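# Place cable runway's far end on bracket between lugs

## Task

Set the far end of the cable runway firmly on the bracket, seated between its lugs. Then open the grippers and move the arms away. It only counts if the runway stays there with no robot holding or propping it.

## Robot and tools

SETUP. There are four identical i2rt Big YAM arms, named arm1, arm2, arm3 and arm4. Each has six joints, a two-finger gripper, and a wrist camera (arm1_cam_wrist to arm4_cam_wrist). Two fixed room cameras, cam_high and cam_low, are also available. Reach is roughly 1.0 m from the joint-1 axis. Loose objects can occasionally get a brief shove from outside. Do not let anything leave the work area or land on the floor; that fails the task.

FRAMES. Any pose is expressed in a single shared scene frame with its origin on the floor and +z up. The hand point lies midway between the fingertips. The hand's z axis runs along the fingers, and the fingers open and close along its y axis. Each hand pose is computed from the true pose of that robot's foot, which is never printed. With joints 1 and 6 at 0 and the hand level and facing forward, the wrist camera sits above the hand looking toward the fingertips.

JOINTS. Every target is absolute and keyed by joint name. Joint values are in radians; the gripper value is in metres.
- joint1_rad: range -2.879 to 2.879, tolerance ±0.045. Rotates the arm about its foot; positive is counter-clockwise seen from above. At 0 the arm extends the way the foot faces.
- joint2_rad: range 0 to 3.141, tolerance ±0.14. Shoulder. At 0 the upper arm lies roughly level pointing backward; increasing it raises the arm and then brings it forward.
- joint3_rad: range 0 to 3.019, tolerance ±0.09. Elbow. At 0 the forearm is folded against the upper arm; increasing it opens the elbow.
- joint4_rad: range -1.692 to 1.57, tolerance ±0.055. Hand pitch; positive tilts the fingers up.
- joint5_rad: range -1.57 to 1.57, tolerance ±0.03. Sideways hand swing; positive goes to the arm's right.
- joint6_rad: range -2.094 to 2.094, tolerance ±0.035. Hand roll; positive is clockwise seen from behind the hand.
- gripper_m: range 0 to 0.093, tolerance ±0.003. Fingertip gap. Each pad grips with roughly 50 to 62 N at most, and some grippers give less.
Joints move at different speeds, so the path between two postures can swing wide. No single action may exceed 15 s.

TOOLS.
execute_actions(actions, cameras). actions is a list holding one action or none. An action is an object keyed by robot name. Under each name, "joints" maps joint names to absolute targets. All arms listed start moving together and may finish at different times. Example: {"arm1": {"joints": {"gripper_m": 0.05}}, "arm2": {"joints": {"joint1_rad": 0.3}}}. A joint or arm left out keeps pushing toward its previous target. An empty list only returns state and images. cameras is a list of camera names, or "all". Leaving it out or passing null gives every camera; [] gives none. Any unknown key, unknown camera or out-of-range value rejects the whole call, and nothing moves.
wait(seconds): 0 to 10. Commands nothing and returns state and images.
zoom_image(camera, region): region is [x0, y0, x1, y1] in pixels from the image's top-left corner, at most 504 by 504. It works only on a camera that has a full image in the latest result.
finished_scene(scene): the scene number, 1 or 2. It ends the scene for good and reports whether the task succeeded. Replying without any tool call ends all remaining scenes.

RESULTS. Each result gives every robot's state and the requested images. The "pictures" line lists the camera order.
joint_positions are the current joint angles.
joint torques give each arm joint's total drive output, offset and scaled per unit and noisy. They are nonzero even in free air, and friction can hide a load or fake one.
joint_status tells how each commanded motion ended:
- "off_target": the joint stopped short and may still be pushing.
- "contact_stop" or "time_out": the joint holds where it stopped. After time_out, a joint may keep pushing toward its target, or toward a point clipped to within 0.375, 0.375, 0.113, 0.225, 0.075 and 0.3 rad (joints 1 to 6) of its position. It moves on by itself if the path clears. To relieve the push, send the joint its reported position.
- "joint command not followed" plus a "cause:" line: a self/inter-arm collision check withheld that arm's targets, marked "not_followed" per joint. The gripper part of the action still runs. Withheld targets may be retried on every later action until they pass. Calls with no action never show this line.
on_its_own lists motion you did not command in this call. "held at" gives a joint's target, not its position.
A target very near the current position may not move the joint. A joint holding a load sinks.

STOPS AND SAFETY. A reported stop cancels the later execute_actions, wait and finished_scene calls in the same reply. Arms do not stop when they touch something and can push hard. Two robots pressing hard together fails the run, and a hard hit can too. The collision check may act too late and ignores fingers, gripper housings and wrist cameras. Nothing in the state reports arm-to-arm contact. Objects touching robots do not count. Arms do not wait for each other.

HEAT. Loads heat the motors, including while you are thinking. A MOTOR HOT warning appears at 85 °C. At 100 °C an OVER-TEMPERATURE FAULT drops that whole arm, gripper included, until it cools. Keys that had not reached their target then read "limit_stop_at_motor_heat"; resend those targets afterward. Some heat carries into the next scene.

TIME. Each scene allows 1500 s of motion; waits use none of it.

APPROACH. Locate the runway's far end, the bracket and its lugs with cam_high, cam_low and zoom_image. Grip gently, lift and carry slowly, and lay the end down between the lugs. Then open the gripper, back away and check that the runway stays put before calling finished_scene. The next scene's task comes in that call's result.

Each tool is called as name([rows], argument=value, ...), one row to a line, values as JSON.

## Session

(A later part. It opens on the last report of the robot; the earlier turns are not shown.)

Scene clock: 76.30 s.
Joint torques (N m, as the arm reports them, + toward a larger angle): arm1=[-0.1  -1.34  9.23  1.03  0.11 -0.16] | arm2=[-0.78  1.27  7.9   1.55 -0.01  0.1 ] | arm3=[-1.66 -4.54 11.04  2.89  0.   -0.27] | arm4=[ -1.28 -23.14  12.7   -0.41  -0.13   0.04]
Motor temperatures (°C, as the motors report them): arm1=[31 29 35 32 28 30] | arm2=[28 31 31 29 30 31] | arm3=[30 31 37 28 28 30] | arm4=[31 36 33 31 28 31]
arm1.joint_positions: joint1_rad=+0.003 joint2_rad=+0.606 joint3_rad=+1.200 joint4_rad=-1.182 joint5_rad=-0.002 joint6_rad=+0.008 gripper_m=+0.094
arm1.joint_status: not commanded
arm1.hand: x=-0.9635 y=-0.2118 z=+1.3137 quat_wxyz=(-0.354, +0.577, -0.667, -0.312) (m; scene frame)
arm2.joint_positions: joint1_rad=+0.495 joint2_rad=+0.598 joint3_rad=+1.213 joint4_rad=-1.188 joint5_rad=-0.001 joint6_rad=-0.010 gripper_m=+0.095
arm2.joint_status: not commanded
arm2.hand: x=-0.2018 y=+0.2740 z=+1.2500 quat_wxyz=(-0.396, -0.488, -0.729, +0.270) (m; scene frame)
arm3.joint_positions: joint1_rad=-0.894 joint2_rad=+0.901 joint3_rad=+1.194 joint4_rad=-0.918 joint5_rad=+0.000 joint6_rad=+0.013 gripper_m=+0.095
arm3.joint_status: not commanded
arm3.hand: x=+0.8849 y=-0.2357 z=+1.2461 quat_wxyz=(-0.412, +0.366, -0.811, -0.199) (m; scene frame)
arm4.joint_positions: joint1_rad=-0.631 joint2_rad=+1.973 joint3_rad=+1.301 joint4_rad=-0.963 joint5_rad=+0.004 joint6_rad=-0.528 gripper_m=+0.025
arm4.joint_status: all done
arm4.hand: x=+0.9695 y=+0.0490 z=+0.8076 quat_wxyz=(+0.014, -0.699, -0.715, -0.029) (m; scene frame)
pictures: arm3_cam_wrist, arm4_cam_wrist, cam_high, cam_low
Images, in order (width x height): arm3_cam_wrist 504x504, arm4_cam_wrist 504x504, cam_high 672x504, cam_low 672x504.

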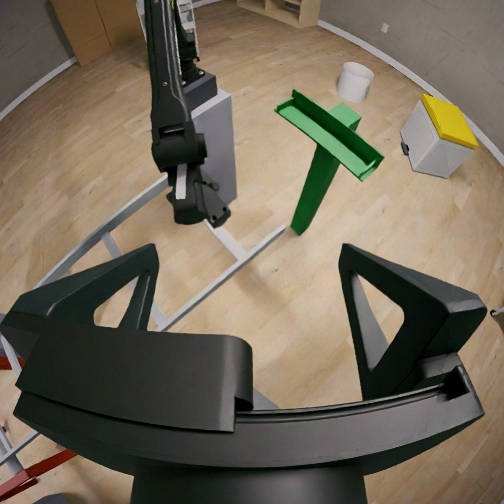

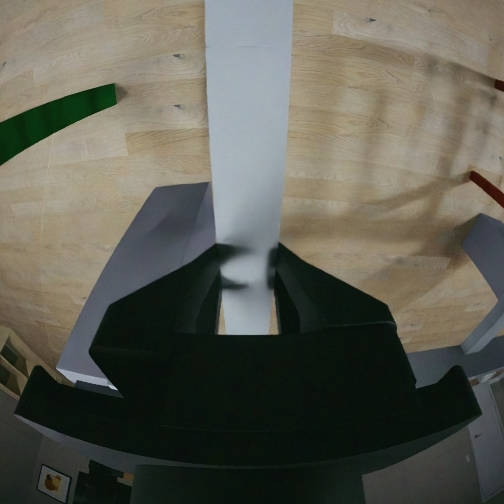

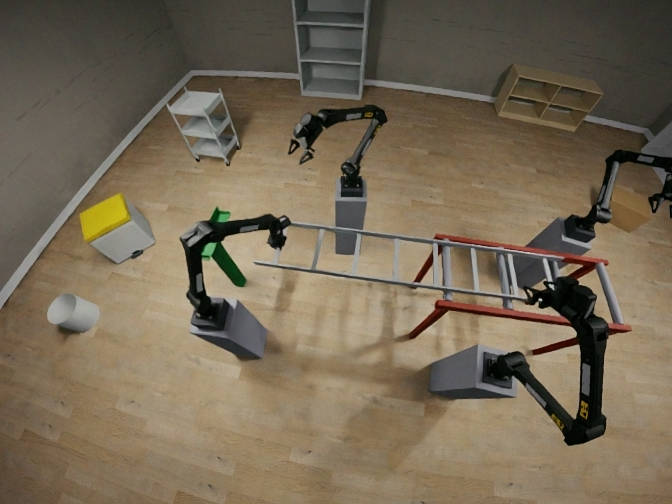

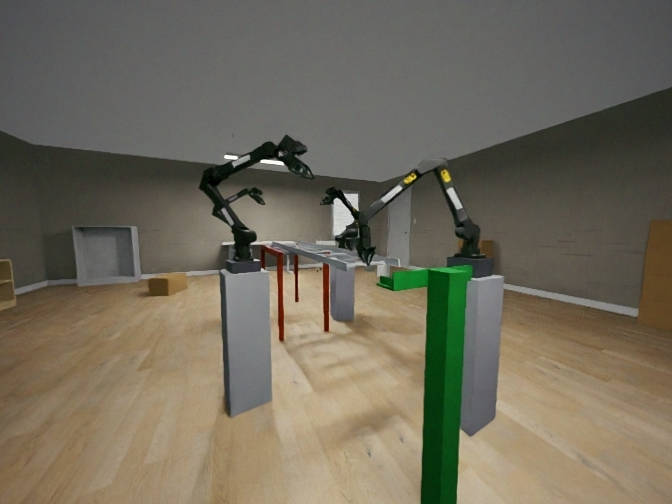

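execute_actions([
  {"arm4":{"joints":{"joint1_rad":-0.435,"joint2_rad":1.735,"joint3_rad":1.25,"joint4_rad":-0.95,"joint6_rad":-0.305}}},
], cameras=["arm3_cam_wrist","arm4_cam_wrist","cam_low","cam_high"])

Scene clock: 80.73 s.
Joint torques (N m, as the arm reports them, + toward a larger angle): arm1=[-0.11 -1.34  9.23  1.03  0.11 -0.16] | arm2=[-0.81  1.18  7.93  1.57 -0.01  0.08] | arm3=[-1.58 -4.13 10.98  2.75  0.01 -0.25] | arm4=[ -0.92 -27.38  12.9   -0.29   0.04  -0.04]
Motor temperatures (°C, as the motors report them): arm1=[31 29 35 32 28 30] | arm2=[28 31 31 29 30 31] | arm3=[30 31 38 28 28 30] | arm4=[31 36 34 31 29 32]
arm1.joint_positions: joint1_rad=+0.003 joint2_rad=+0.606 joint3_rad=+1.200 joint4_rad=-1.182 joint5_rad=-0.002 joint6_rad=+0.008 gripper_m=+0.094
arm1.joint_status: not commanded
arm1.hand: x=-0.9635 y=-0.2118 z=+1.3137 quat_wxyz=(-0.354, +0.577, -0.667, -0.312) (m; scene frame)
arm2.joint_positions: joint1_rad=+0.495 joint2_rad=+0.598 joint3_rad=+1.213 joint4_rad=-1.188 joint5_rad=-0.001 joint6_rad=-0.010 gripper_m=+0.095
arm2.joint_status: not commanded
arm2.hand: x=-0.2018 y=+0.2740 z=+1.2500 quat_wxyz=(-0.396, -0.488, -0.729, +0.270) (m; scene frame)
arm3.joint_positions: joint1_rad=-0.894 joint2_rad=+0.901 joint3_rad=+1.194 joint4_rad=-0.918 joint5_rad=+0.000 joint6_rad=+0.013 gripper_m=+0.095
arm3.joint_status: not commanded
arm3.hand: x=+0.8849 y=-0.2357 z=+1.2461 quat_wxyz=(-0.412, +0.366, -0.811, -0.199) (m; scene frame)
arm4.joint_positions: joint1_rad=-0.425 joint2_rad=+1.874 joint3_rad=+1.198 joint4_rad=-0.938 joint5_rad=+0.000 joint6_rad=-0.301 gripper_m=+0.025
arm4.joint_status: all done
arm4.hand: x=+1.0763 y=+0.0345 z=+0.8245 quat_wxyz=(+0.014, -0.706, -0.708, -0.018) (m; scene frame)
pictures: arm3_cam_wrist, arm4_cam_wrist, cam_high, cam_low
Images, in order (width x height): arm3_cam_wrist 504x504, arm4_cam_wrist 504x504, cam_high 672x504, cam_low 672x504.

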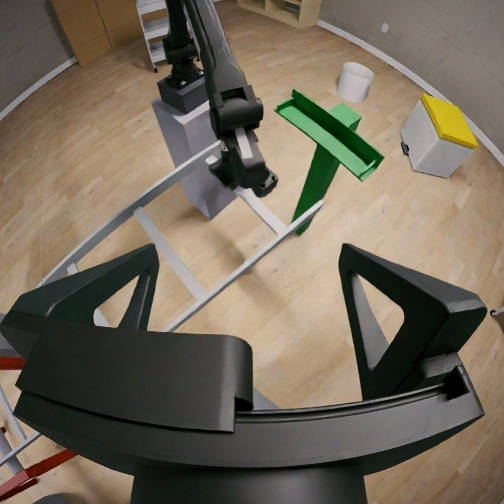

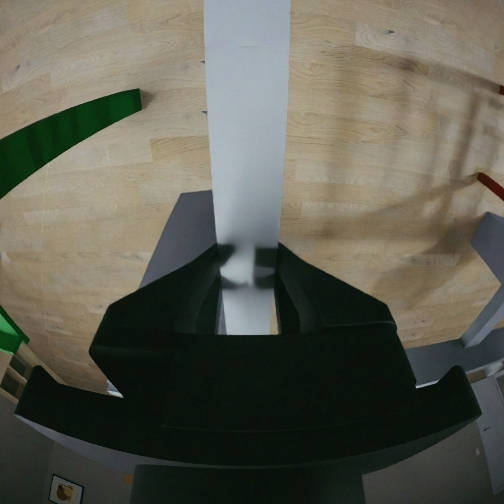

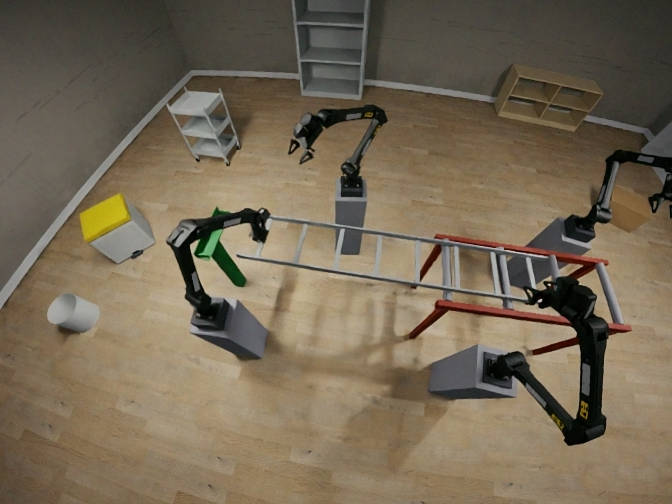

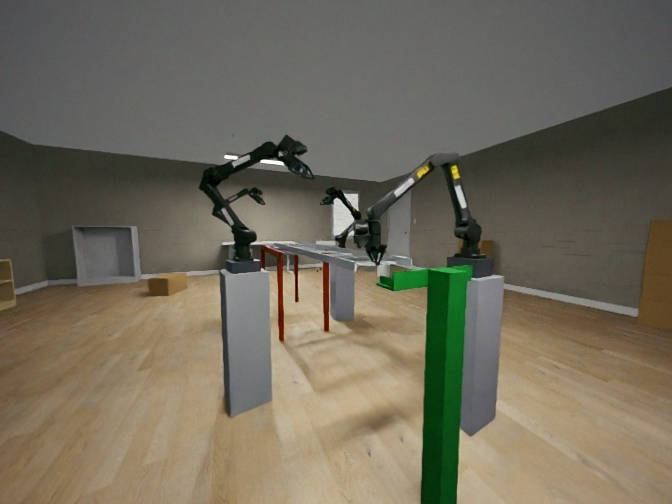

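zoom_image(camera="cam_low", region=[330, 230, 490, 310])

zoom_image(camera="arm3_cam_wrist", region=[190, 70, 410, 260])

Region (330, 230, 490, 310) of cam_low's 672x504 image, scaled by 3.150, with more detail than that image has.

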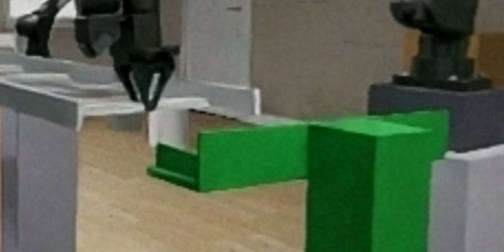

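Region (190, 70, 410, 260) of arm3_cam_wrist's 504x504 image, scaled by 2.291, with more detail than that image has; it fills the top 435 rows of this view, and the rest is white.

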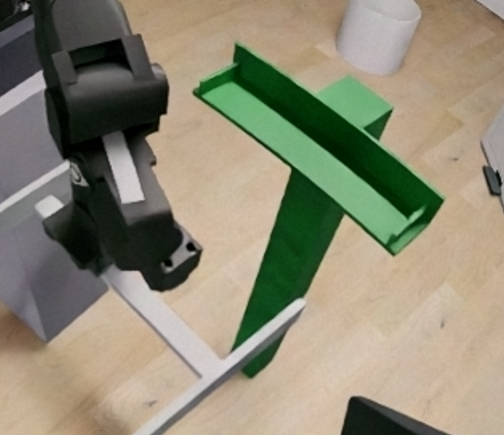

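execute_actions([
  {"arm4":{"joints":{"joint1_rad":-0.18,"joint2_rad":1.64,"joint3_rad":1.17,"joint4_rad":-0.895,"joint6_rad":-0.055}},"arm3":{"joints":{"joint1_rad":-1.15,"joint2_rad":1.3,"joint3_rad":1.3,"joint4_rad":-0.6}}},
], cameras=["arm3_cam_wrist","arm4_cam_wrist","cam_low","cam_high"])

zoom_image(camera="cam_low", region=[330, 230, 490, 310])

Scene clock: 87.67 s.
Joint torques (N m, as the arm reports them, + toward a larger angle): arm1=[-0.09 -1.33  9.23  1.03  0.11 -0.16] | arm2=[-0.72  1.29  7.93  1.57 -0.01  0.09] | arm3=[ -0.76 -11.8   13.03   2.74   0.02  -0.25] | arm4=[  0.26 -29.    13.06  -0.09   0.34   0.02]
Motor temperatures (°C, as the motors report them): arm1=[31 29 35 32 28 30] | arm2=[28 31 31 29 30 31] | arm3=[30 31 39 28 28 30] | arm4=[31 37 34 31 29 32]
arm1.joint_positions: joint1_rad=+0.003 joint2_rad=+0.606 joint3_rad=+1.200 joint4_rad=-1.182 joint5_rad=-0.002 joint6_rad=+0.008 gripper_m=+0.094
arm1.joint_status: not commanded
arm1.hand: x=-0.9635 y=-0.2118 z=+1.3137 quat_wxyz=(-0.354, +0.577, -0.667, -0.312) (m; scene frame)
arm2.joint_positions: joint1_rad=+0.495 joint2_rad=+0.598 joint3_rad=+1.213 joint4_rad=-1.188 joint5_rad=-0.001 joint6_rad=-0.010 gripper_m=+0.095
arm2.joint_status: not commanded
arm2.hand: x=-0.2018 y=+0.2740 z=+1.2500 quat_wxyz=(-0.396, -0.488, -0.729, +0.270) (m; scene frame)
arm3.joint_positions: joint1_rad=-1.150 joint2_rad=+1.306 joint3_rad=+1.273 joint4_rad=-0.617 joint5_rad=+0.000 joint6_rad=+0.013 gripper_m=+0.095
arm3.joint_status: all done
arm3.hand: x=+1.0856 y=-0.2191 z=+1.1612 quat_wxyz=(-0.421, +0.262, -0.857, -0.141) (m; scene frame)
arm4.joint_positions: joint1_rad=-0.184 joint2_rad=+1.817 joint3_rad=+1.115 joint4_rad=-0.887 joint5_rad=-0.007 joint6_rad=-0.058 gripper_m=+0.025
arm4.joint_status: joint2_rad time_out (moved -0.057 of -0.234); the others done
arm4.on_its_own: joint2_rad reads +1.817 and still pushes toward +1.640 since a time_out
arm4.hand: x=+1.1940 y=+0.0337 z=+0.8253 quat_wxyz=(+0.007, -0.707, -0.707, -0.008) (m; scene frame)
pictures: arm3_cam_wrist, arm4_cam_wrist, cam_high, cam_low
Images, in order (width x height): arm3_cam_wrist 504x504, arm4_cam_wrist 504x504, cam_high 672x504, cam_low 672x504.

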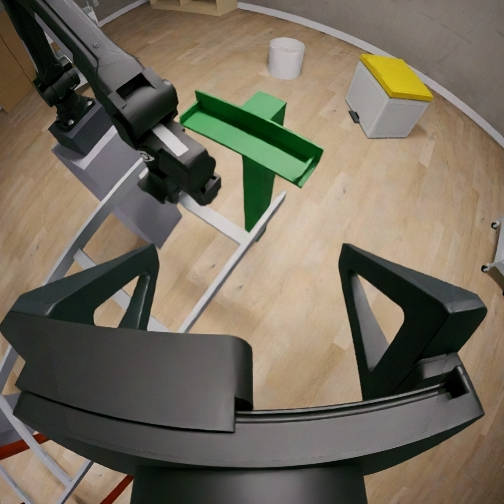

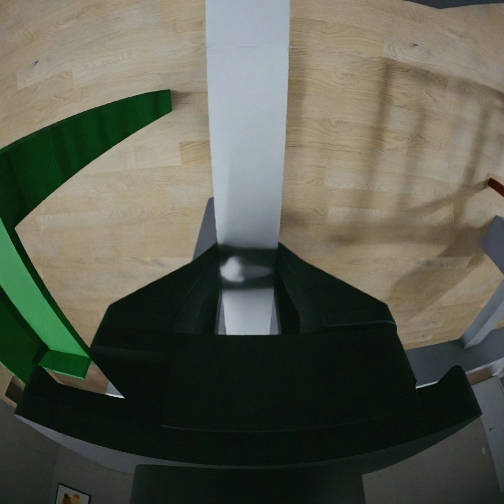

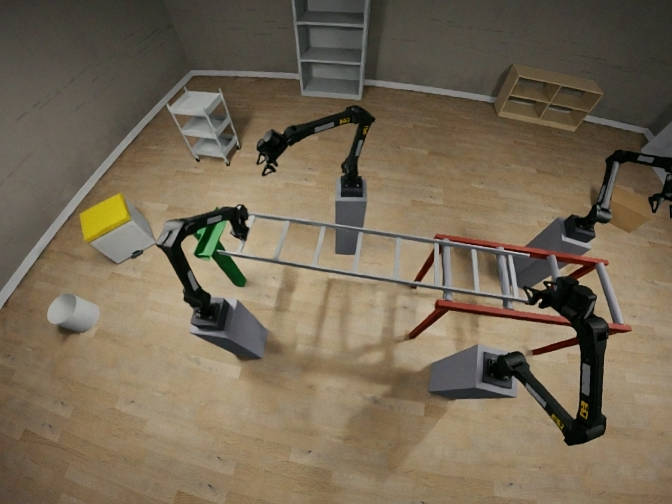

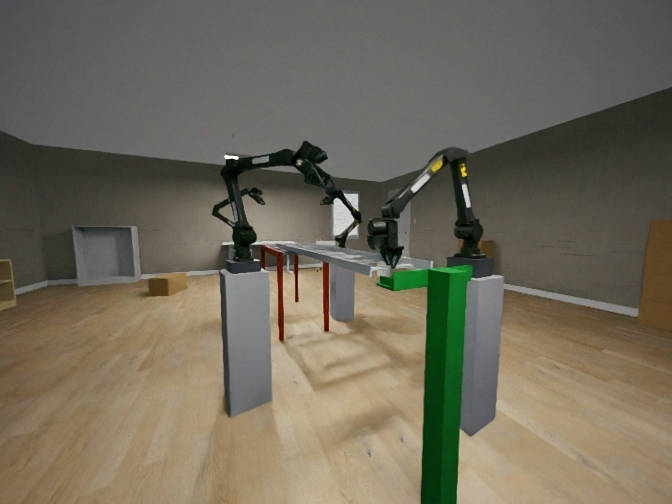

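Region (330, 230, 490, 310) of cam_low's 672x504 image, scaled by 3.150, with more detail than that image has.

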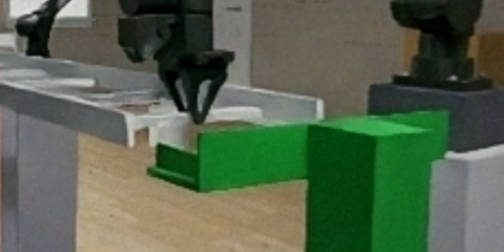

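zoom_image(camera="cam_high", region=[170, 190, 290, 290])

zoom_image(camera="arm3_cam_wrist", region=[130, 70, 350, 260])

Region (170, 190, 290, 290) of cam_high's 672x504 image, scaled by 4.200, with more detail than that image has.

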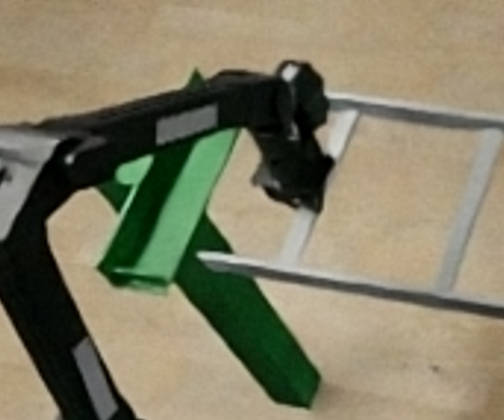

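Region (130, 70, 350, 260) of arm3_cam_wrist's 504x504 image, scaled by 2.291, with more detail than that image has; it fills the top 435 rows of this view, and the rest is white.

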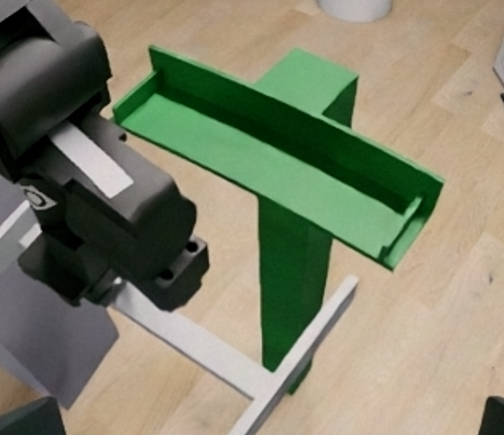

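execute_actions([
  {"arm4":{"joints":{"joint1_rad":-0.13,"joint2_rad":1.54,"joint3_rad":1.10,"joint4_rad":-0.90,"joint6_rad":-0.03}}},
], cameras=["arm3_cam_wrist","cam_low","cam_high"])

zoom_image(camera="cam_low", region=[330, 230, 490, 310])

zoom_image(camera="arm3_cam_wrist", region=[130, 70, 350, 260])

zoom_image(camera="cam_high", region=[170, 190, 290, 290])

Scene clock: 97.27 s.
Joint torques (N m, as the arm reports them, + toward a larger angle): arm1=[-0.09 -1.34  9.22  1.04  0.11 -0.16] | arm2=[-0.85  1.16  7.92  1.59 -0.02  0.08] | arm3=[ -0.93 -12.49  12.91   2.84   0.    -0.26] | arm4=[ -0.2  -29.63  14.84  -0.39   0.49   0.02]
Motor temperatures (°C, as the motors report them): arm1=[31 29 35 32 28 30] | arm2=[28 31 31 29 30 31] | arm3=[30 31 41 28 28 30] | arm4=[31 38 35 31 29 31]
arm1.joint_positions: joint1_rad=+0.003 joint2_rad=+0.606 joint3_rad=+1.200 joint4_rad=-1.182 joint5_rad=-0.002 joint6_rad=+0.008 gripper_m=+0.094
arm1.joint_status: not commanded
arm1.hand: x=-0.9635 y=-0.2118 z=+1.3137 quat_wxyz=(-0.354, +0.577, -0.667, -0.312) (m; scene frame)
arm2.joint_positions: joint1_rad=+0.495 joint2_rad=+0.598 joint3_rad=+1.213 joint4_rad=-1.188 joint5_rad=-0.001 joint6_rad=-0.010 gripper_m=+0.095
arm2.joint_status: not commanded
arm2.hand: x=-0.2018 y=+0.2740 z=+1.2500 quat_wxyz=(-0.396, -0.488, -0.729, +0.270) (m; scene frame)
arm3.joint_positions: joint1_rad=-1.150 joint2_rad=+1.306 joint3_rad=+1.273 joint4_rad=-0.617 joint5_rad=+0.000 joint6_rad=+0.013 gripper_m=+0.095
arm3.joint_status: not commanded
arm3.hand: x=+1.0856 y=-0.2191 z=+1.1612 quat_wxyz=(-0.421, +0.262, -0.857, -0.141) (m; scene frame)
arm4.joint_positions: joint1_rad=-0.130 joint2_rad=+1.740 joint3_rad=+1.025 joint4_rad=-0.886 joint5_rad=-0.011 joint6_rad=-0.030 gripper_m=+0.025
arm4.joint_status: joint2_rad time_out (moved -0.077 of -0.277); the others done
arm4.on_its_own: joint2_rad reads +1.740 and still pushes toward +1.540 since a time_out
arm4.hand: x=+1.2199 y=+0.0665 z=+0.8326 quat_wxyz=(+0.010, -0.698, -0.716, -0.013) (m; scene frame)
pictures: arm3_cam_wrist, cam_high, cam_low
Images, in order (width x height): arm3_cam_wrist 504x504, cam_high 672x504, cam_low 672x504.

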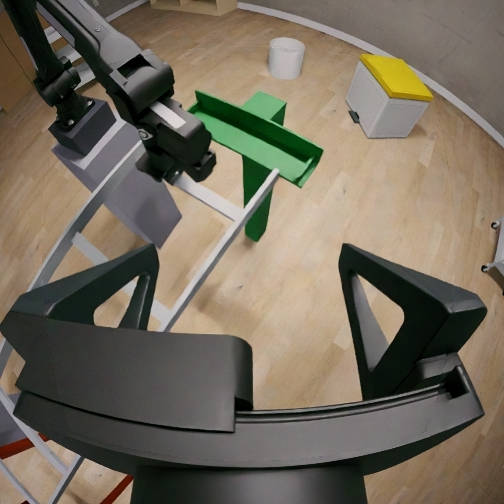

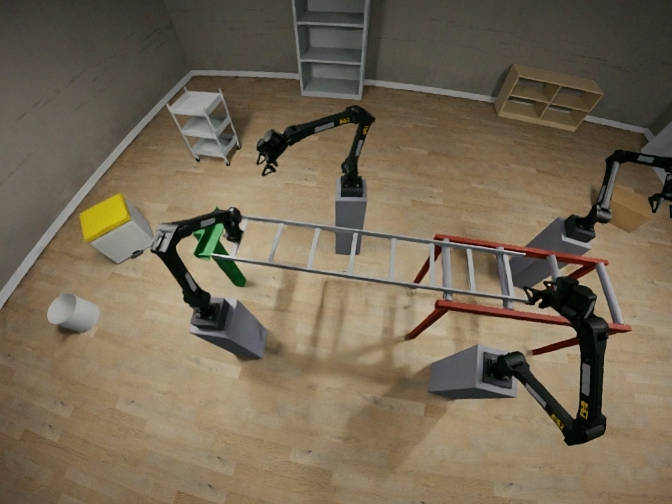

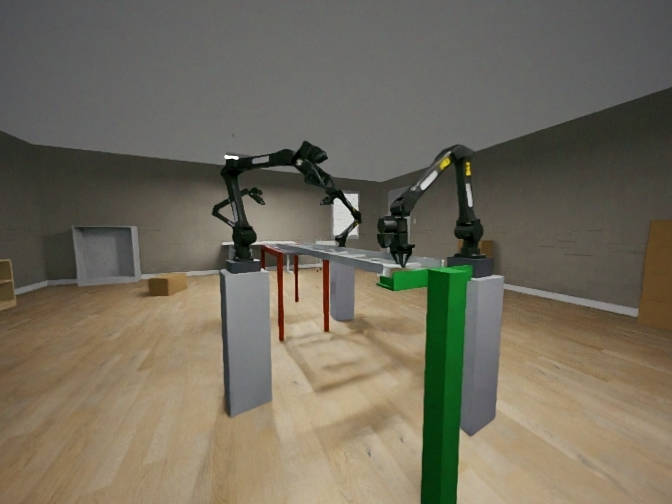

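Region (330, 230, 490, 310) of cam_low's 672x504 image, scaled by 3.150, with more detail than that image has.

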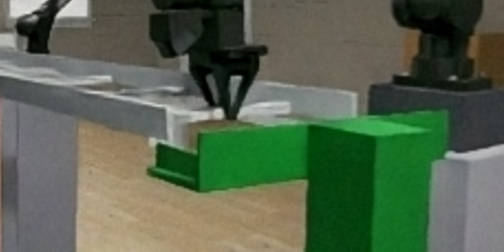

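Region (130, 70, 350, 260) of arm3_cam_wrist's 504x504 image, scaled by 2.291, with more detail than that image has; it fills the top 435 rows of this view, and the rest is white.

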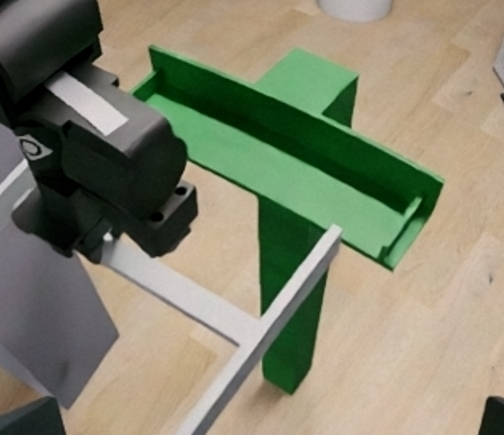

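Region (170, 190, 290, 290) of cam_high's 672x504 image, scaled by 4.200, with more detail than that image has.

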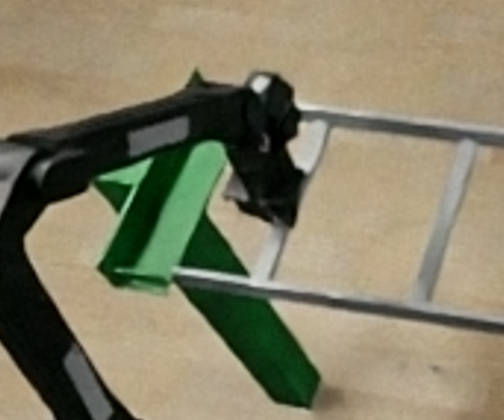

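execute_actions([
  {"arm4":{"joints":{"joint2_rad":1.51,"joint3_rad":1.17,"joint4_rad":-0.94,"joint6_rad":-0.02}}},
], cameras=["arm3_cam_wrist","cam_low","cam_high"])

zoom_image(camera="cam_low", region=[330, 230, 490, 310])

zoom_image(camera="arm3_cam_wrist", region=[130, 70, 350, 260])

zoom_image(camera="cam_high", region=[170, 190, 290, 290])

Scene clock: 102.57 s.
Joint torques (N m, as the arm reports them, + toward a larger angle): arm1=[-0.08 -1.34  9.22  1.03  0.11 -0.16] | arm2=[-0.75  1.32  7.92  1.56 -0.01  0.09] | arm3=[ -0.72 -11.95  12.94   2.73  -0.01  -0.29] | arm4=[  0.01 -29.04  18.66  -0.87   0.55   0.1 ]
Motor temperatures (°C, as the motors report them): arm1=[31 29 35 32 28 30] | arm2=[28 31 31 29 30 31] | arm3=[30 31 41 28 28 30] | arm4=[31 38 36 31 29 31]
arm1.joint_positions: joint1_rad=+0.003 joint2_rad=+0.606 joint3_rad=+1.200 joint4_rad=-1.182 joint5_rad=-0.002 joint6_rad=+0.008 gripper_m=+0.094
arm1.joint_status: not commanded
arm1.hand: x=-0.9635 y=-0.2118 z=+1.3137 quat_wxyz=(-0.354, +0.577, -0.667, -0.312) (m; scene frame)
arm2.joint_positions: joint1_rad=+0.495 joint2_rad=+0.598 joint3_rad=+1.213 joint4_rad=-1.188 joint5_rad=-0.001 joint6_rad=-0.010 gripper_m=+0.095
arm2.joint_status: not commanded
arm2.hand: x=-0.2018 y=+0.2740 z=+1.2500 quat_wxyz=(-0.396, -0.488, -0.729, +0.270) (m; scene frame)
arm3.joint_positions: joint1_rad=-1.150 joint2_rad=+1.306 joint3_rad=+1.273 joint4_rad=-0.617 joint5_rad=+0.000 joint6_rad=+0.013 gripper_m=+0.095
arm3.joint_status: not commanded
arm3.hand: x=+1.0856 y=-0.2191 z=+1.1612 quat_wxyz=(-0.421, +0.262, -0.857, -0.141) (m; scene frame)
arm4.joint_positions: joint1_rad=-0.130 joint2_rad=+1.708 joint3_rad=+1.025 joint4_rad=-0.914 joint5_rad=-0.012 joint6_rad=-0.029 gripper_m=+0.025
arm4.joint_status: joint2_rad time_out (moved -0.032 of -0.230); joint3_rad time_out (moved +0.000 of +0.145); the others done
arm4.on_its_own: joint2_rad reads +1.708 and still pushes toward +1.510 since a time_out; joint3_rad reads +1.025 and still pushes toward +1.137 since a time_out
arm4.hand: x=+1.2202 y=+0.0695 z=+0.8459 quat_wxyz=(+0.009, -0.698, -0.716, -0.013) (m; scene frame)
pictures: arm3_cam_wrist, cam_high, cam_low
Images, in order (width x height): arm3_cam_wrist 504x504, cam_high 672x504, cam_low 672x504.

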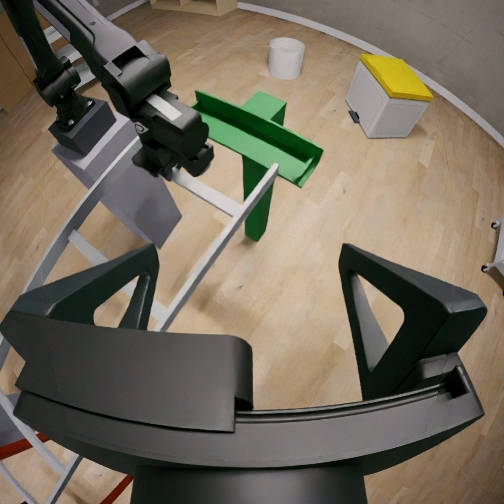

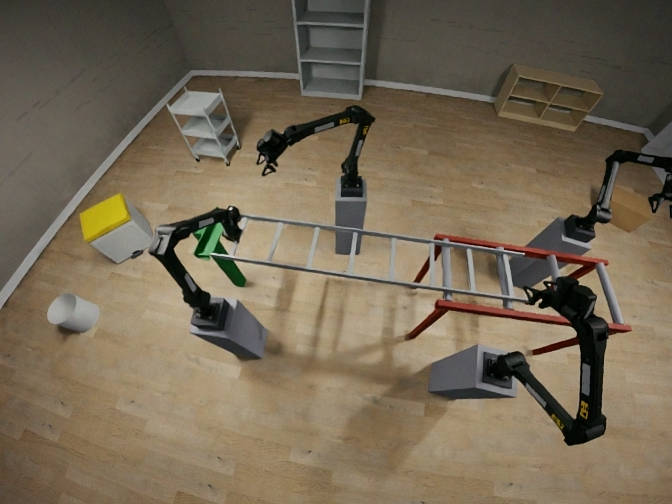

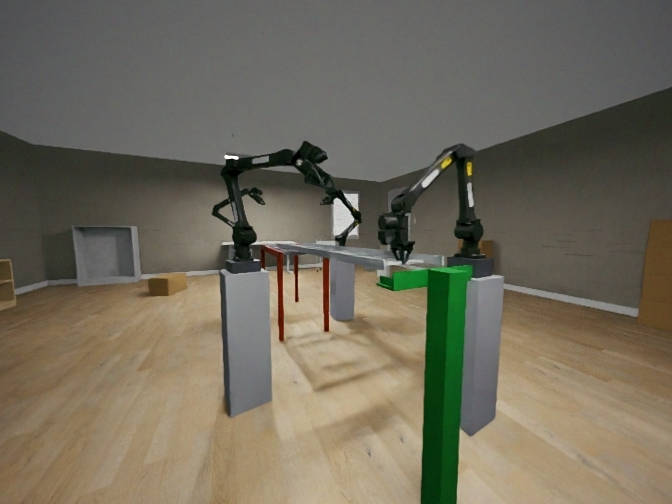

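Region (330, 230, 490, 310) of cam_low's 672x504 image, scaled by 3.150, with more detail than that image has.

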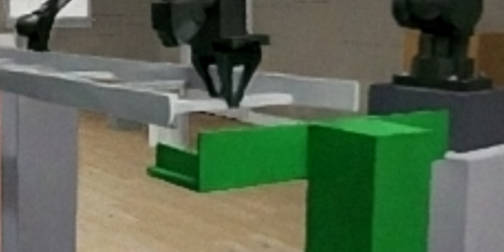

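Region (130, 70, 350, 260) of arm3_cam_wrist's 504x504 image, scaled by 2.291, with more detail than that image has; it fills the top 435 rows of this view, and the rest is white.

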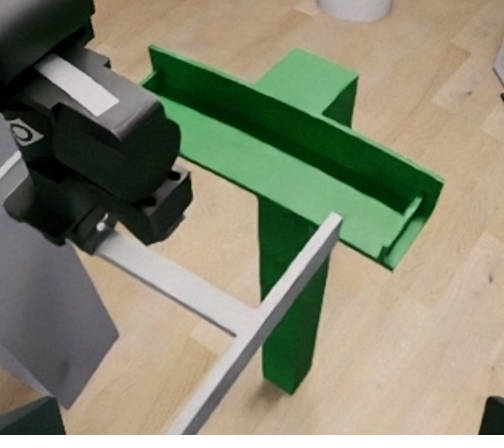

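Region (170, 190, 290, 290) of cam_high's 672x504 image, scaled by 4.200, with more detail than that image has.

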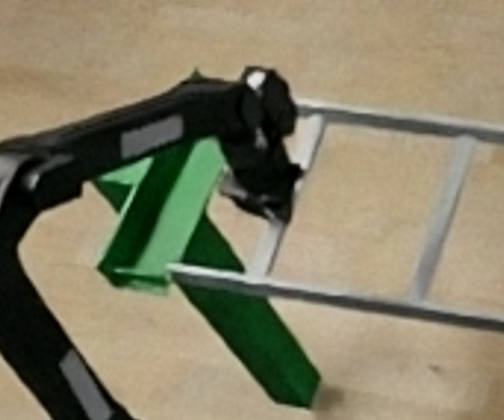

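execute_actions([
  {"arm4":{"joints":{"joint4_rad":-0.84}}},
], cameras=["arm3_cam_wrist","cam_high"])

zoom_image(camera="arm3_cam_wrist", region=[130, 70, 350, 260])

zoom_image(camera="cam_high", region=[170, 190, 290, 290])

Scene clock: 106.13 s.
Joint torques (N m, as the arm reports them, + toward a larger angle): arm1=[-0.09 -1.34  9.22  1.04  0.12 -0.16] | arm2=[-0.78  1.26  7.92  1.55  0.    0.09] | arm3=[ -0.92 -12.13  12.81   2.67  -0.02  -0.25] | arm4=[  0.13 -29.3   18.78   1.19   0.58   0.06]
Motor temperatures (°C, as the motors report them): arm1=[31 29 35 32 28 30] | arm2=[28 31 31 29 30 31] | arm3=[30 32 42 28 28 30] | arm4=[31 39 37 31 29 31]
arm1.joint_positions: joint1_rad=+0.003 joint2_rad=+0.606 joint3_rad=+1.200 joint4_rad=-1.182 joint5_rad=-0.002 joint6_rad=+0.008 gripper_m=+0.094
arm1.joint_status: not commanded
arm1.hand: x=-0.9635 y=-0.2118 z=+1.3137 quat_wxyz=(-0.354, +0.577, -0.667, -0.312) (m; scene frame)
arm2.joint_positions: joint1_rad=+0.495 joint2_rad=+0.598 joint3_rad=+1.213 joint4_rad=-1.188 joint5_rad=-0.001 joint6_rad=-0.010 gripper_m=+0.095
arm2.joint_status: not commanded
arm2.hand: x=-0.2018 y=+0.2740 z=+1.2500 quat_wxyz=(-0.396, -0.488, -0.729, +0.270) (m; scene frame)
arm3.joint_positions: joint1_rad=-1.150 joint2_rad=+1.306 joint3_rad=+1.273 joint4_rad=-0.617 joint5_rad=+0.000 joint6_rad=+0.013 gripper_m=+0.095
arm3.joint_status: not commanded
arm3.hand: x=+1.0856 y=-0.2191 z=+1.1612 quat_wxyz=(-0.421, +0.262, -0.857, -0.141) (m; scene frame)
arm4.joint_positions: joint1_rad=-0.130 joint2_rad=+1.708 joint3_rad=+1.025 joint4_rad=-0.861 joint5_rad=-0.013 joint6_rad=-0.023 gripper_m=+0.025
arm4.joint_status: all done
arm4.on_its_own: joint2_rad reads +1.708 and still pushes toward +1.510 since a time_out; joint3_rad reads +1.025 and still pushes toward +1.137 since a time_out
arm4.hand: x=+1.2204 y=+0.0564 z=+0.8458 quat_wxyz=(-0.010, -0.700, -0.714, +0.006) (m; scene frame)
pictures: arm3_cam_wrist, cam_high
Images, in order (width x height): arm3_cam_wrist 504x504, cam_high 672x504.

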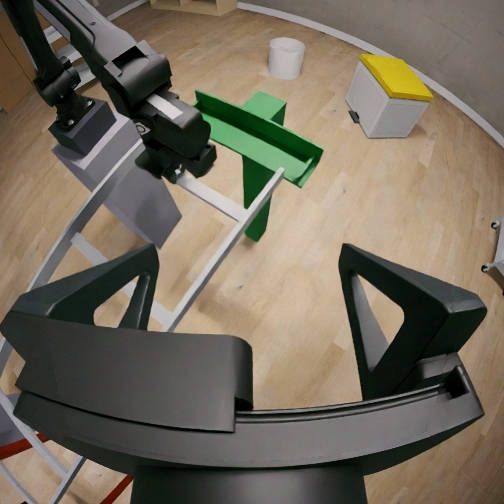

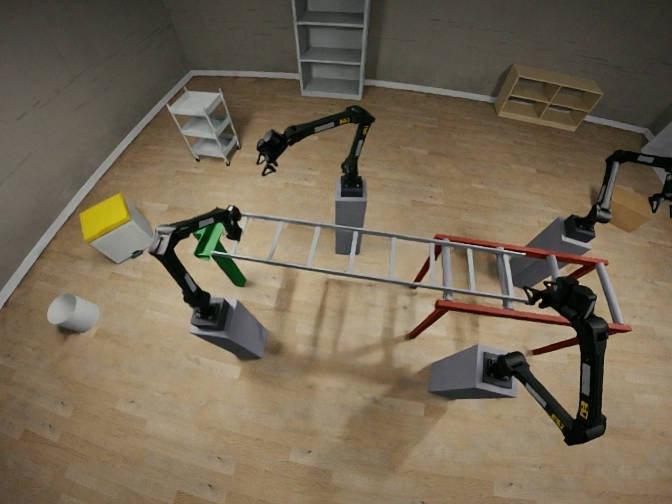

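Region (130, 70, 350, 260) of arm3_cam_wrist's 504x504 image, scaled by 2.291, with more detail than that image has; it fills the top 435 rows of this view, and the rest is white.

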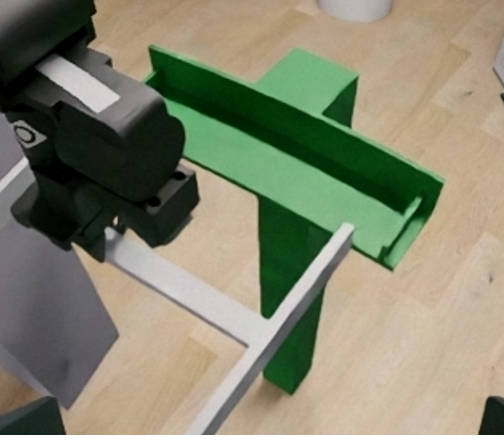

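Region (170, 190, 290, 290) of cam_high's 672x504 image, scaled by 4.200, with more detail than that image has.

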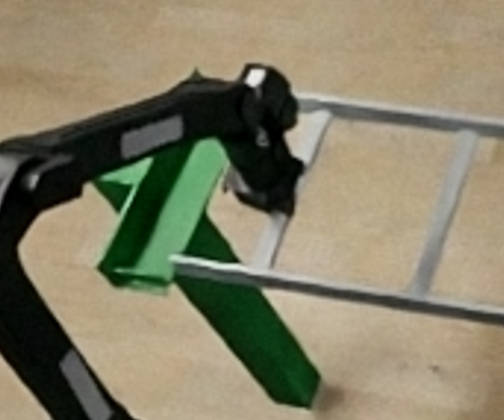

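execute_actions([
  {"arm4":{"joints":{"joint1_rad":0.0,"joint4_rad":-0.83,"joint6_rad":0.11}}},
], cameras=["arm3_cam_wrist","arm4_cam_wrist","cam_high","cam_low"])

zoom_image(camera="arm3_cam_wrist", region=[130, 70, 350, 260])

zoom_image(camera="cam_high", region=[170, 190, 290, 290])

zoom_image(camera="cam_low", region=[330, 230, 490, 310])

Scene clock: 109.13 s.
Joint torques (N m, as the arm reports them, + toward a larger angle): arm1=[-0.11 -1.33  9.22  1.04  0.11 -0.16] | arm2=[-0.77  1.22  7.91  1.56 -0.01  0.09] | arm3=[ -0.4  -12.03  12.94   2.59  -0.02  -0.24] | arm4=[ -0.8  -29.    18.75   1.14   0.4   -0.09]
Motor temperatures (°C, as the motors report them): arm1=[31 29 35 32 28 30] | arm2=[28 31 31 29 30 31] | arm3=[30 32 42 28 28 30] | arm4=[31 39 38 31 29 31]
arm1.joint_positions: joint1_rad=+0.003 joint2_rad=+0.606 joint3_rad=+1.200 joint4_rad=-1.182 joint5_rad=-0.002 joint6_rad=+0.008 gripper_m=+0.094
arm1.joint_status: not commanded
arm1.hand: x=-0.9635 y=-0.2118 z=+1.3137 quat_wxyz=(-0.354, +0.577, -0.667, -0.312) (m; scene frame)
arm2.joint_positions: joint1_rad=+0.495 joint2_rad=+0.598 joint3_rad=+1.213 joint4_rad=-1.188 joint5_rad=-0.001 joint6_rad=-0.010 gripper_m=+0.095
arm2.joint_status: not commanded
arm2.hand: x=-0.2018 y=+0.2740 z=+1.2500 quat_wxyz=(-0.396, -0.488, -0.729, +0.270) (m; scene frame)
arm3.joint_positions: joint1_rad=-1.150 joint2_rad=+1.306 joint3_rad=+1.273 joint4_rad=-0.617 joint5_rad=+0.000 joint6_rad=+0.013 gripper_m=+0.095
arm3.joint_status: not commanded
arm3.hand: x=+1.0856 y=-0.2191 z=+1.1612 quat_wxyz=(-0.421, +0.262, -0.857, -0.141) (m; scene frame)
arm4.joint_positions: joint1_rad=+0.010 joint2_rad=+1.708 joint3_rad=+1.025 joint4_rad=-0.849 joint5_rad=-0.008 joint6_rad=+0.121 gripper_m=+0.025
arm4.joint_status: all done
arm4.on_its_own: joint2_rad reads +1.708 and still pushes toward +1.510 since a time_out; joint3_rad reads +1.025 and still pushes toward +1.137 since a time_out
arm4.hand: x=+1.2821 y=+0.0577 z=+0.8454 quat_wxyz=(-0.014, -0.701, -0.713, +0.010) (m; scene frame)
pictures: arm3_cam_wrist, arm4_cam_wrist, cam_high, cam_low
Images, in order (width x height): arm3_cam_wrist 504x504, arm4_cam_wrist 504x504, cam_high 672x504, cam_low 672x504.

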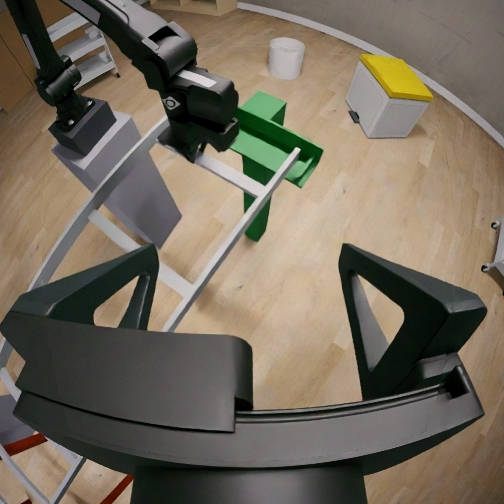

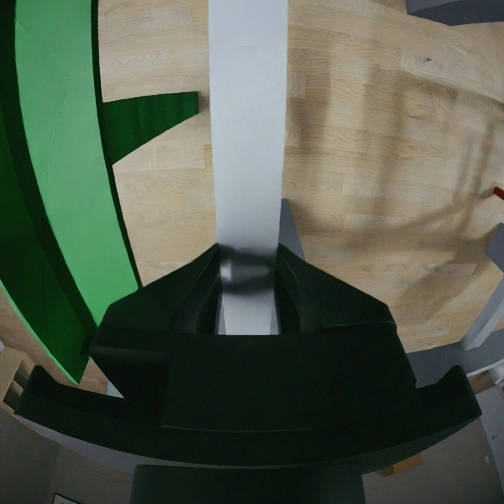

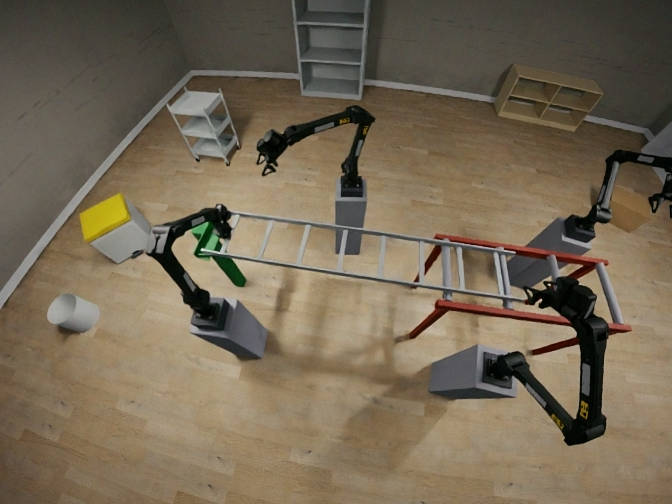

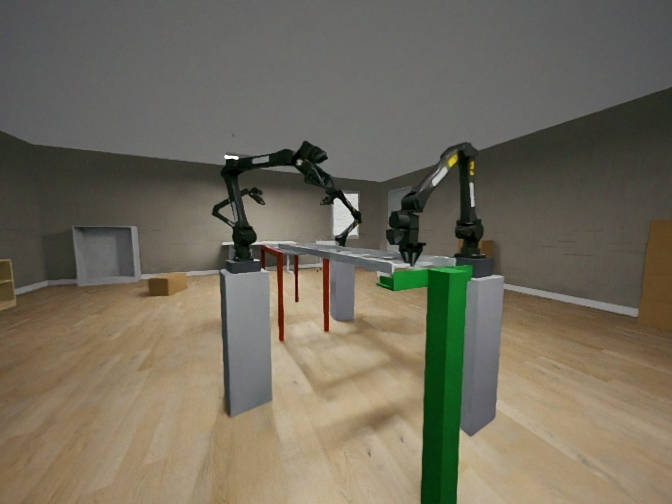

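Region (130, 70, 350, 260) of arm3_cam_wrist's 504x504 image, scaled by 2.291, with more detail than that image has; it fills the top 435 rows of this view, and the rest is white.

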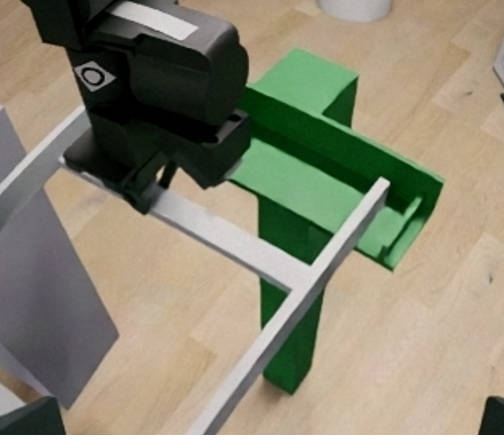

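Region (170, 190, 290, 290) of cam_high's 672x504 image, scaled by 4.200, with more detail than that image has.

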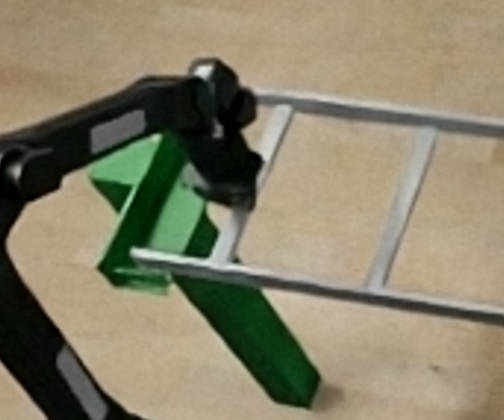

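Region (330, 230, 490, 310) of cam_low's 672x504 image, scaled by 3.150, with more detail than that image has.

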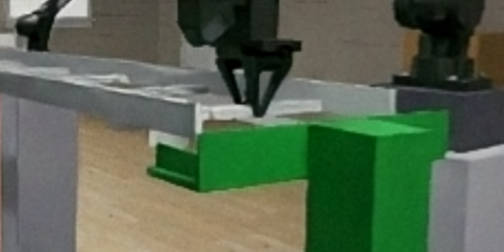

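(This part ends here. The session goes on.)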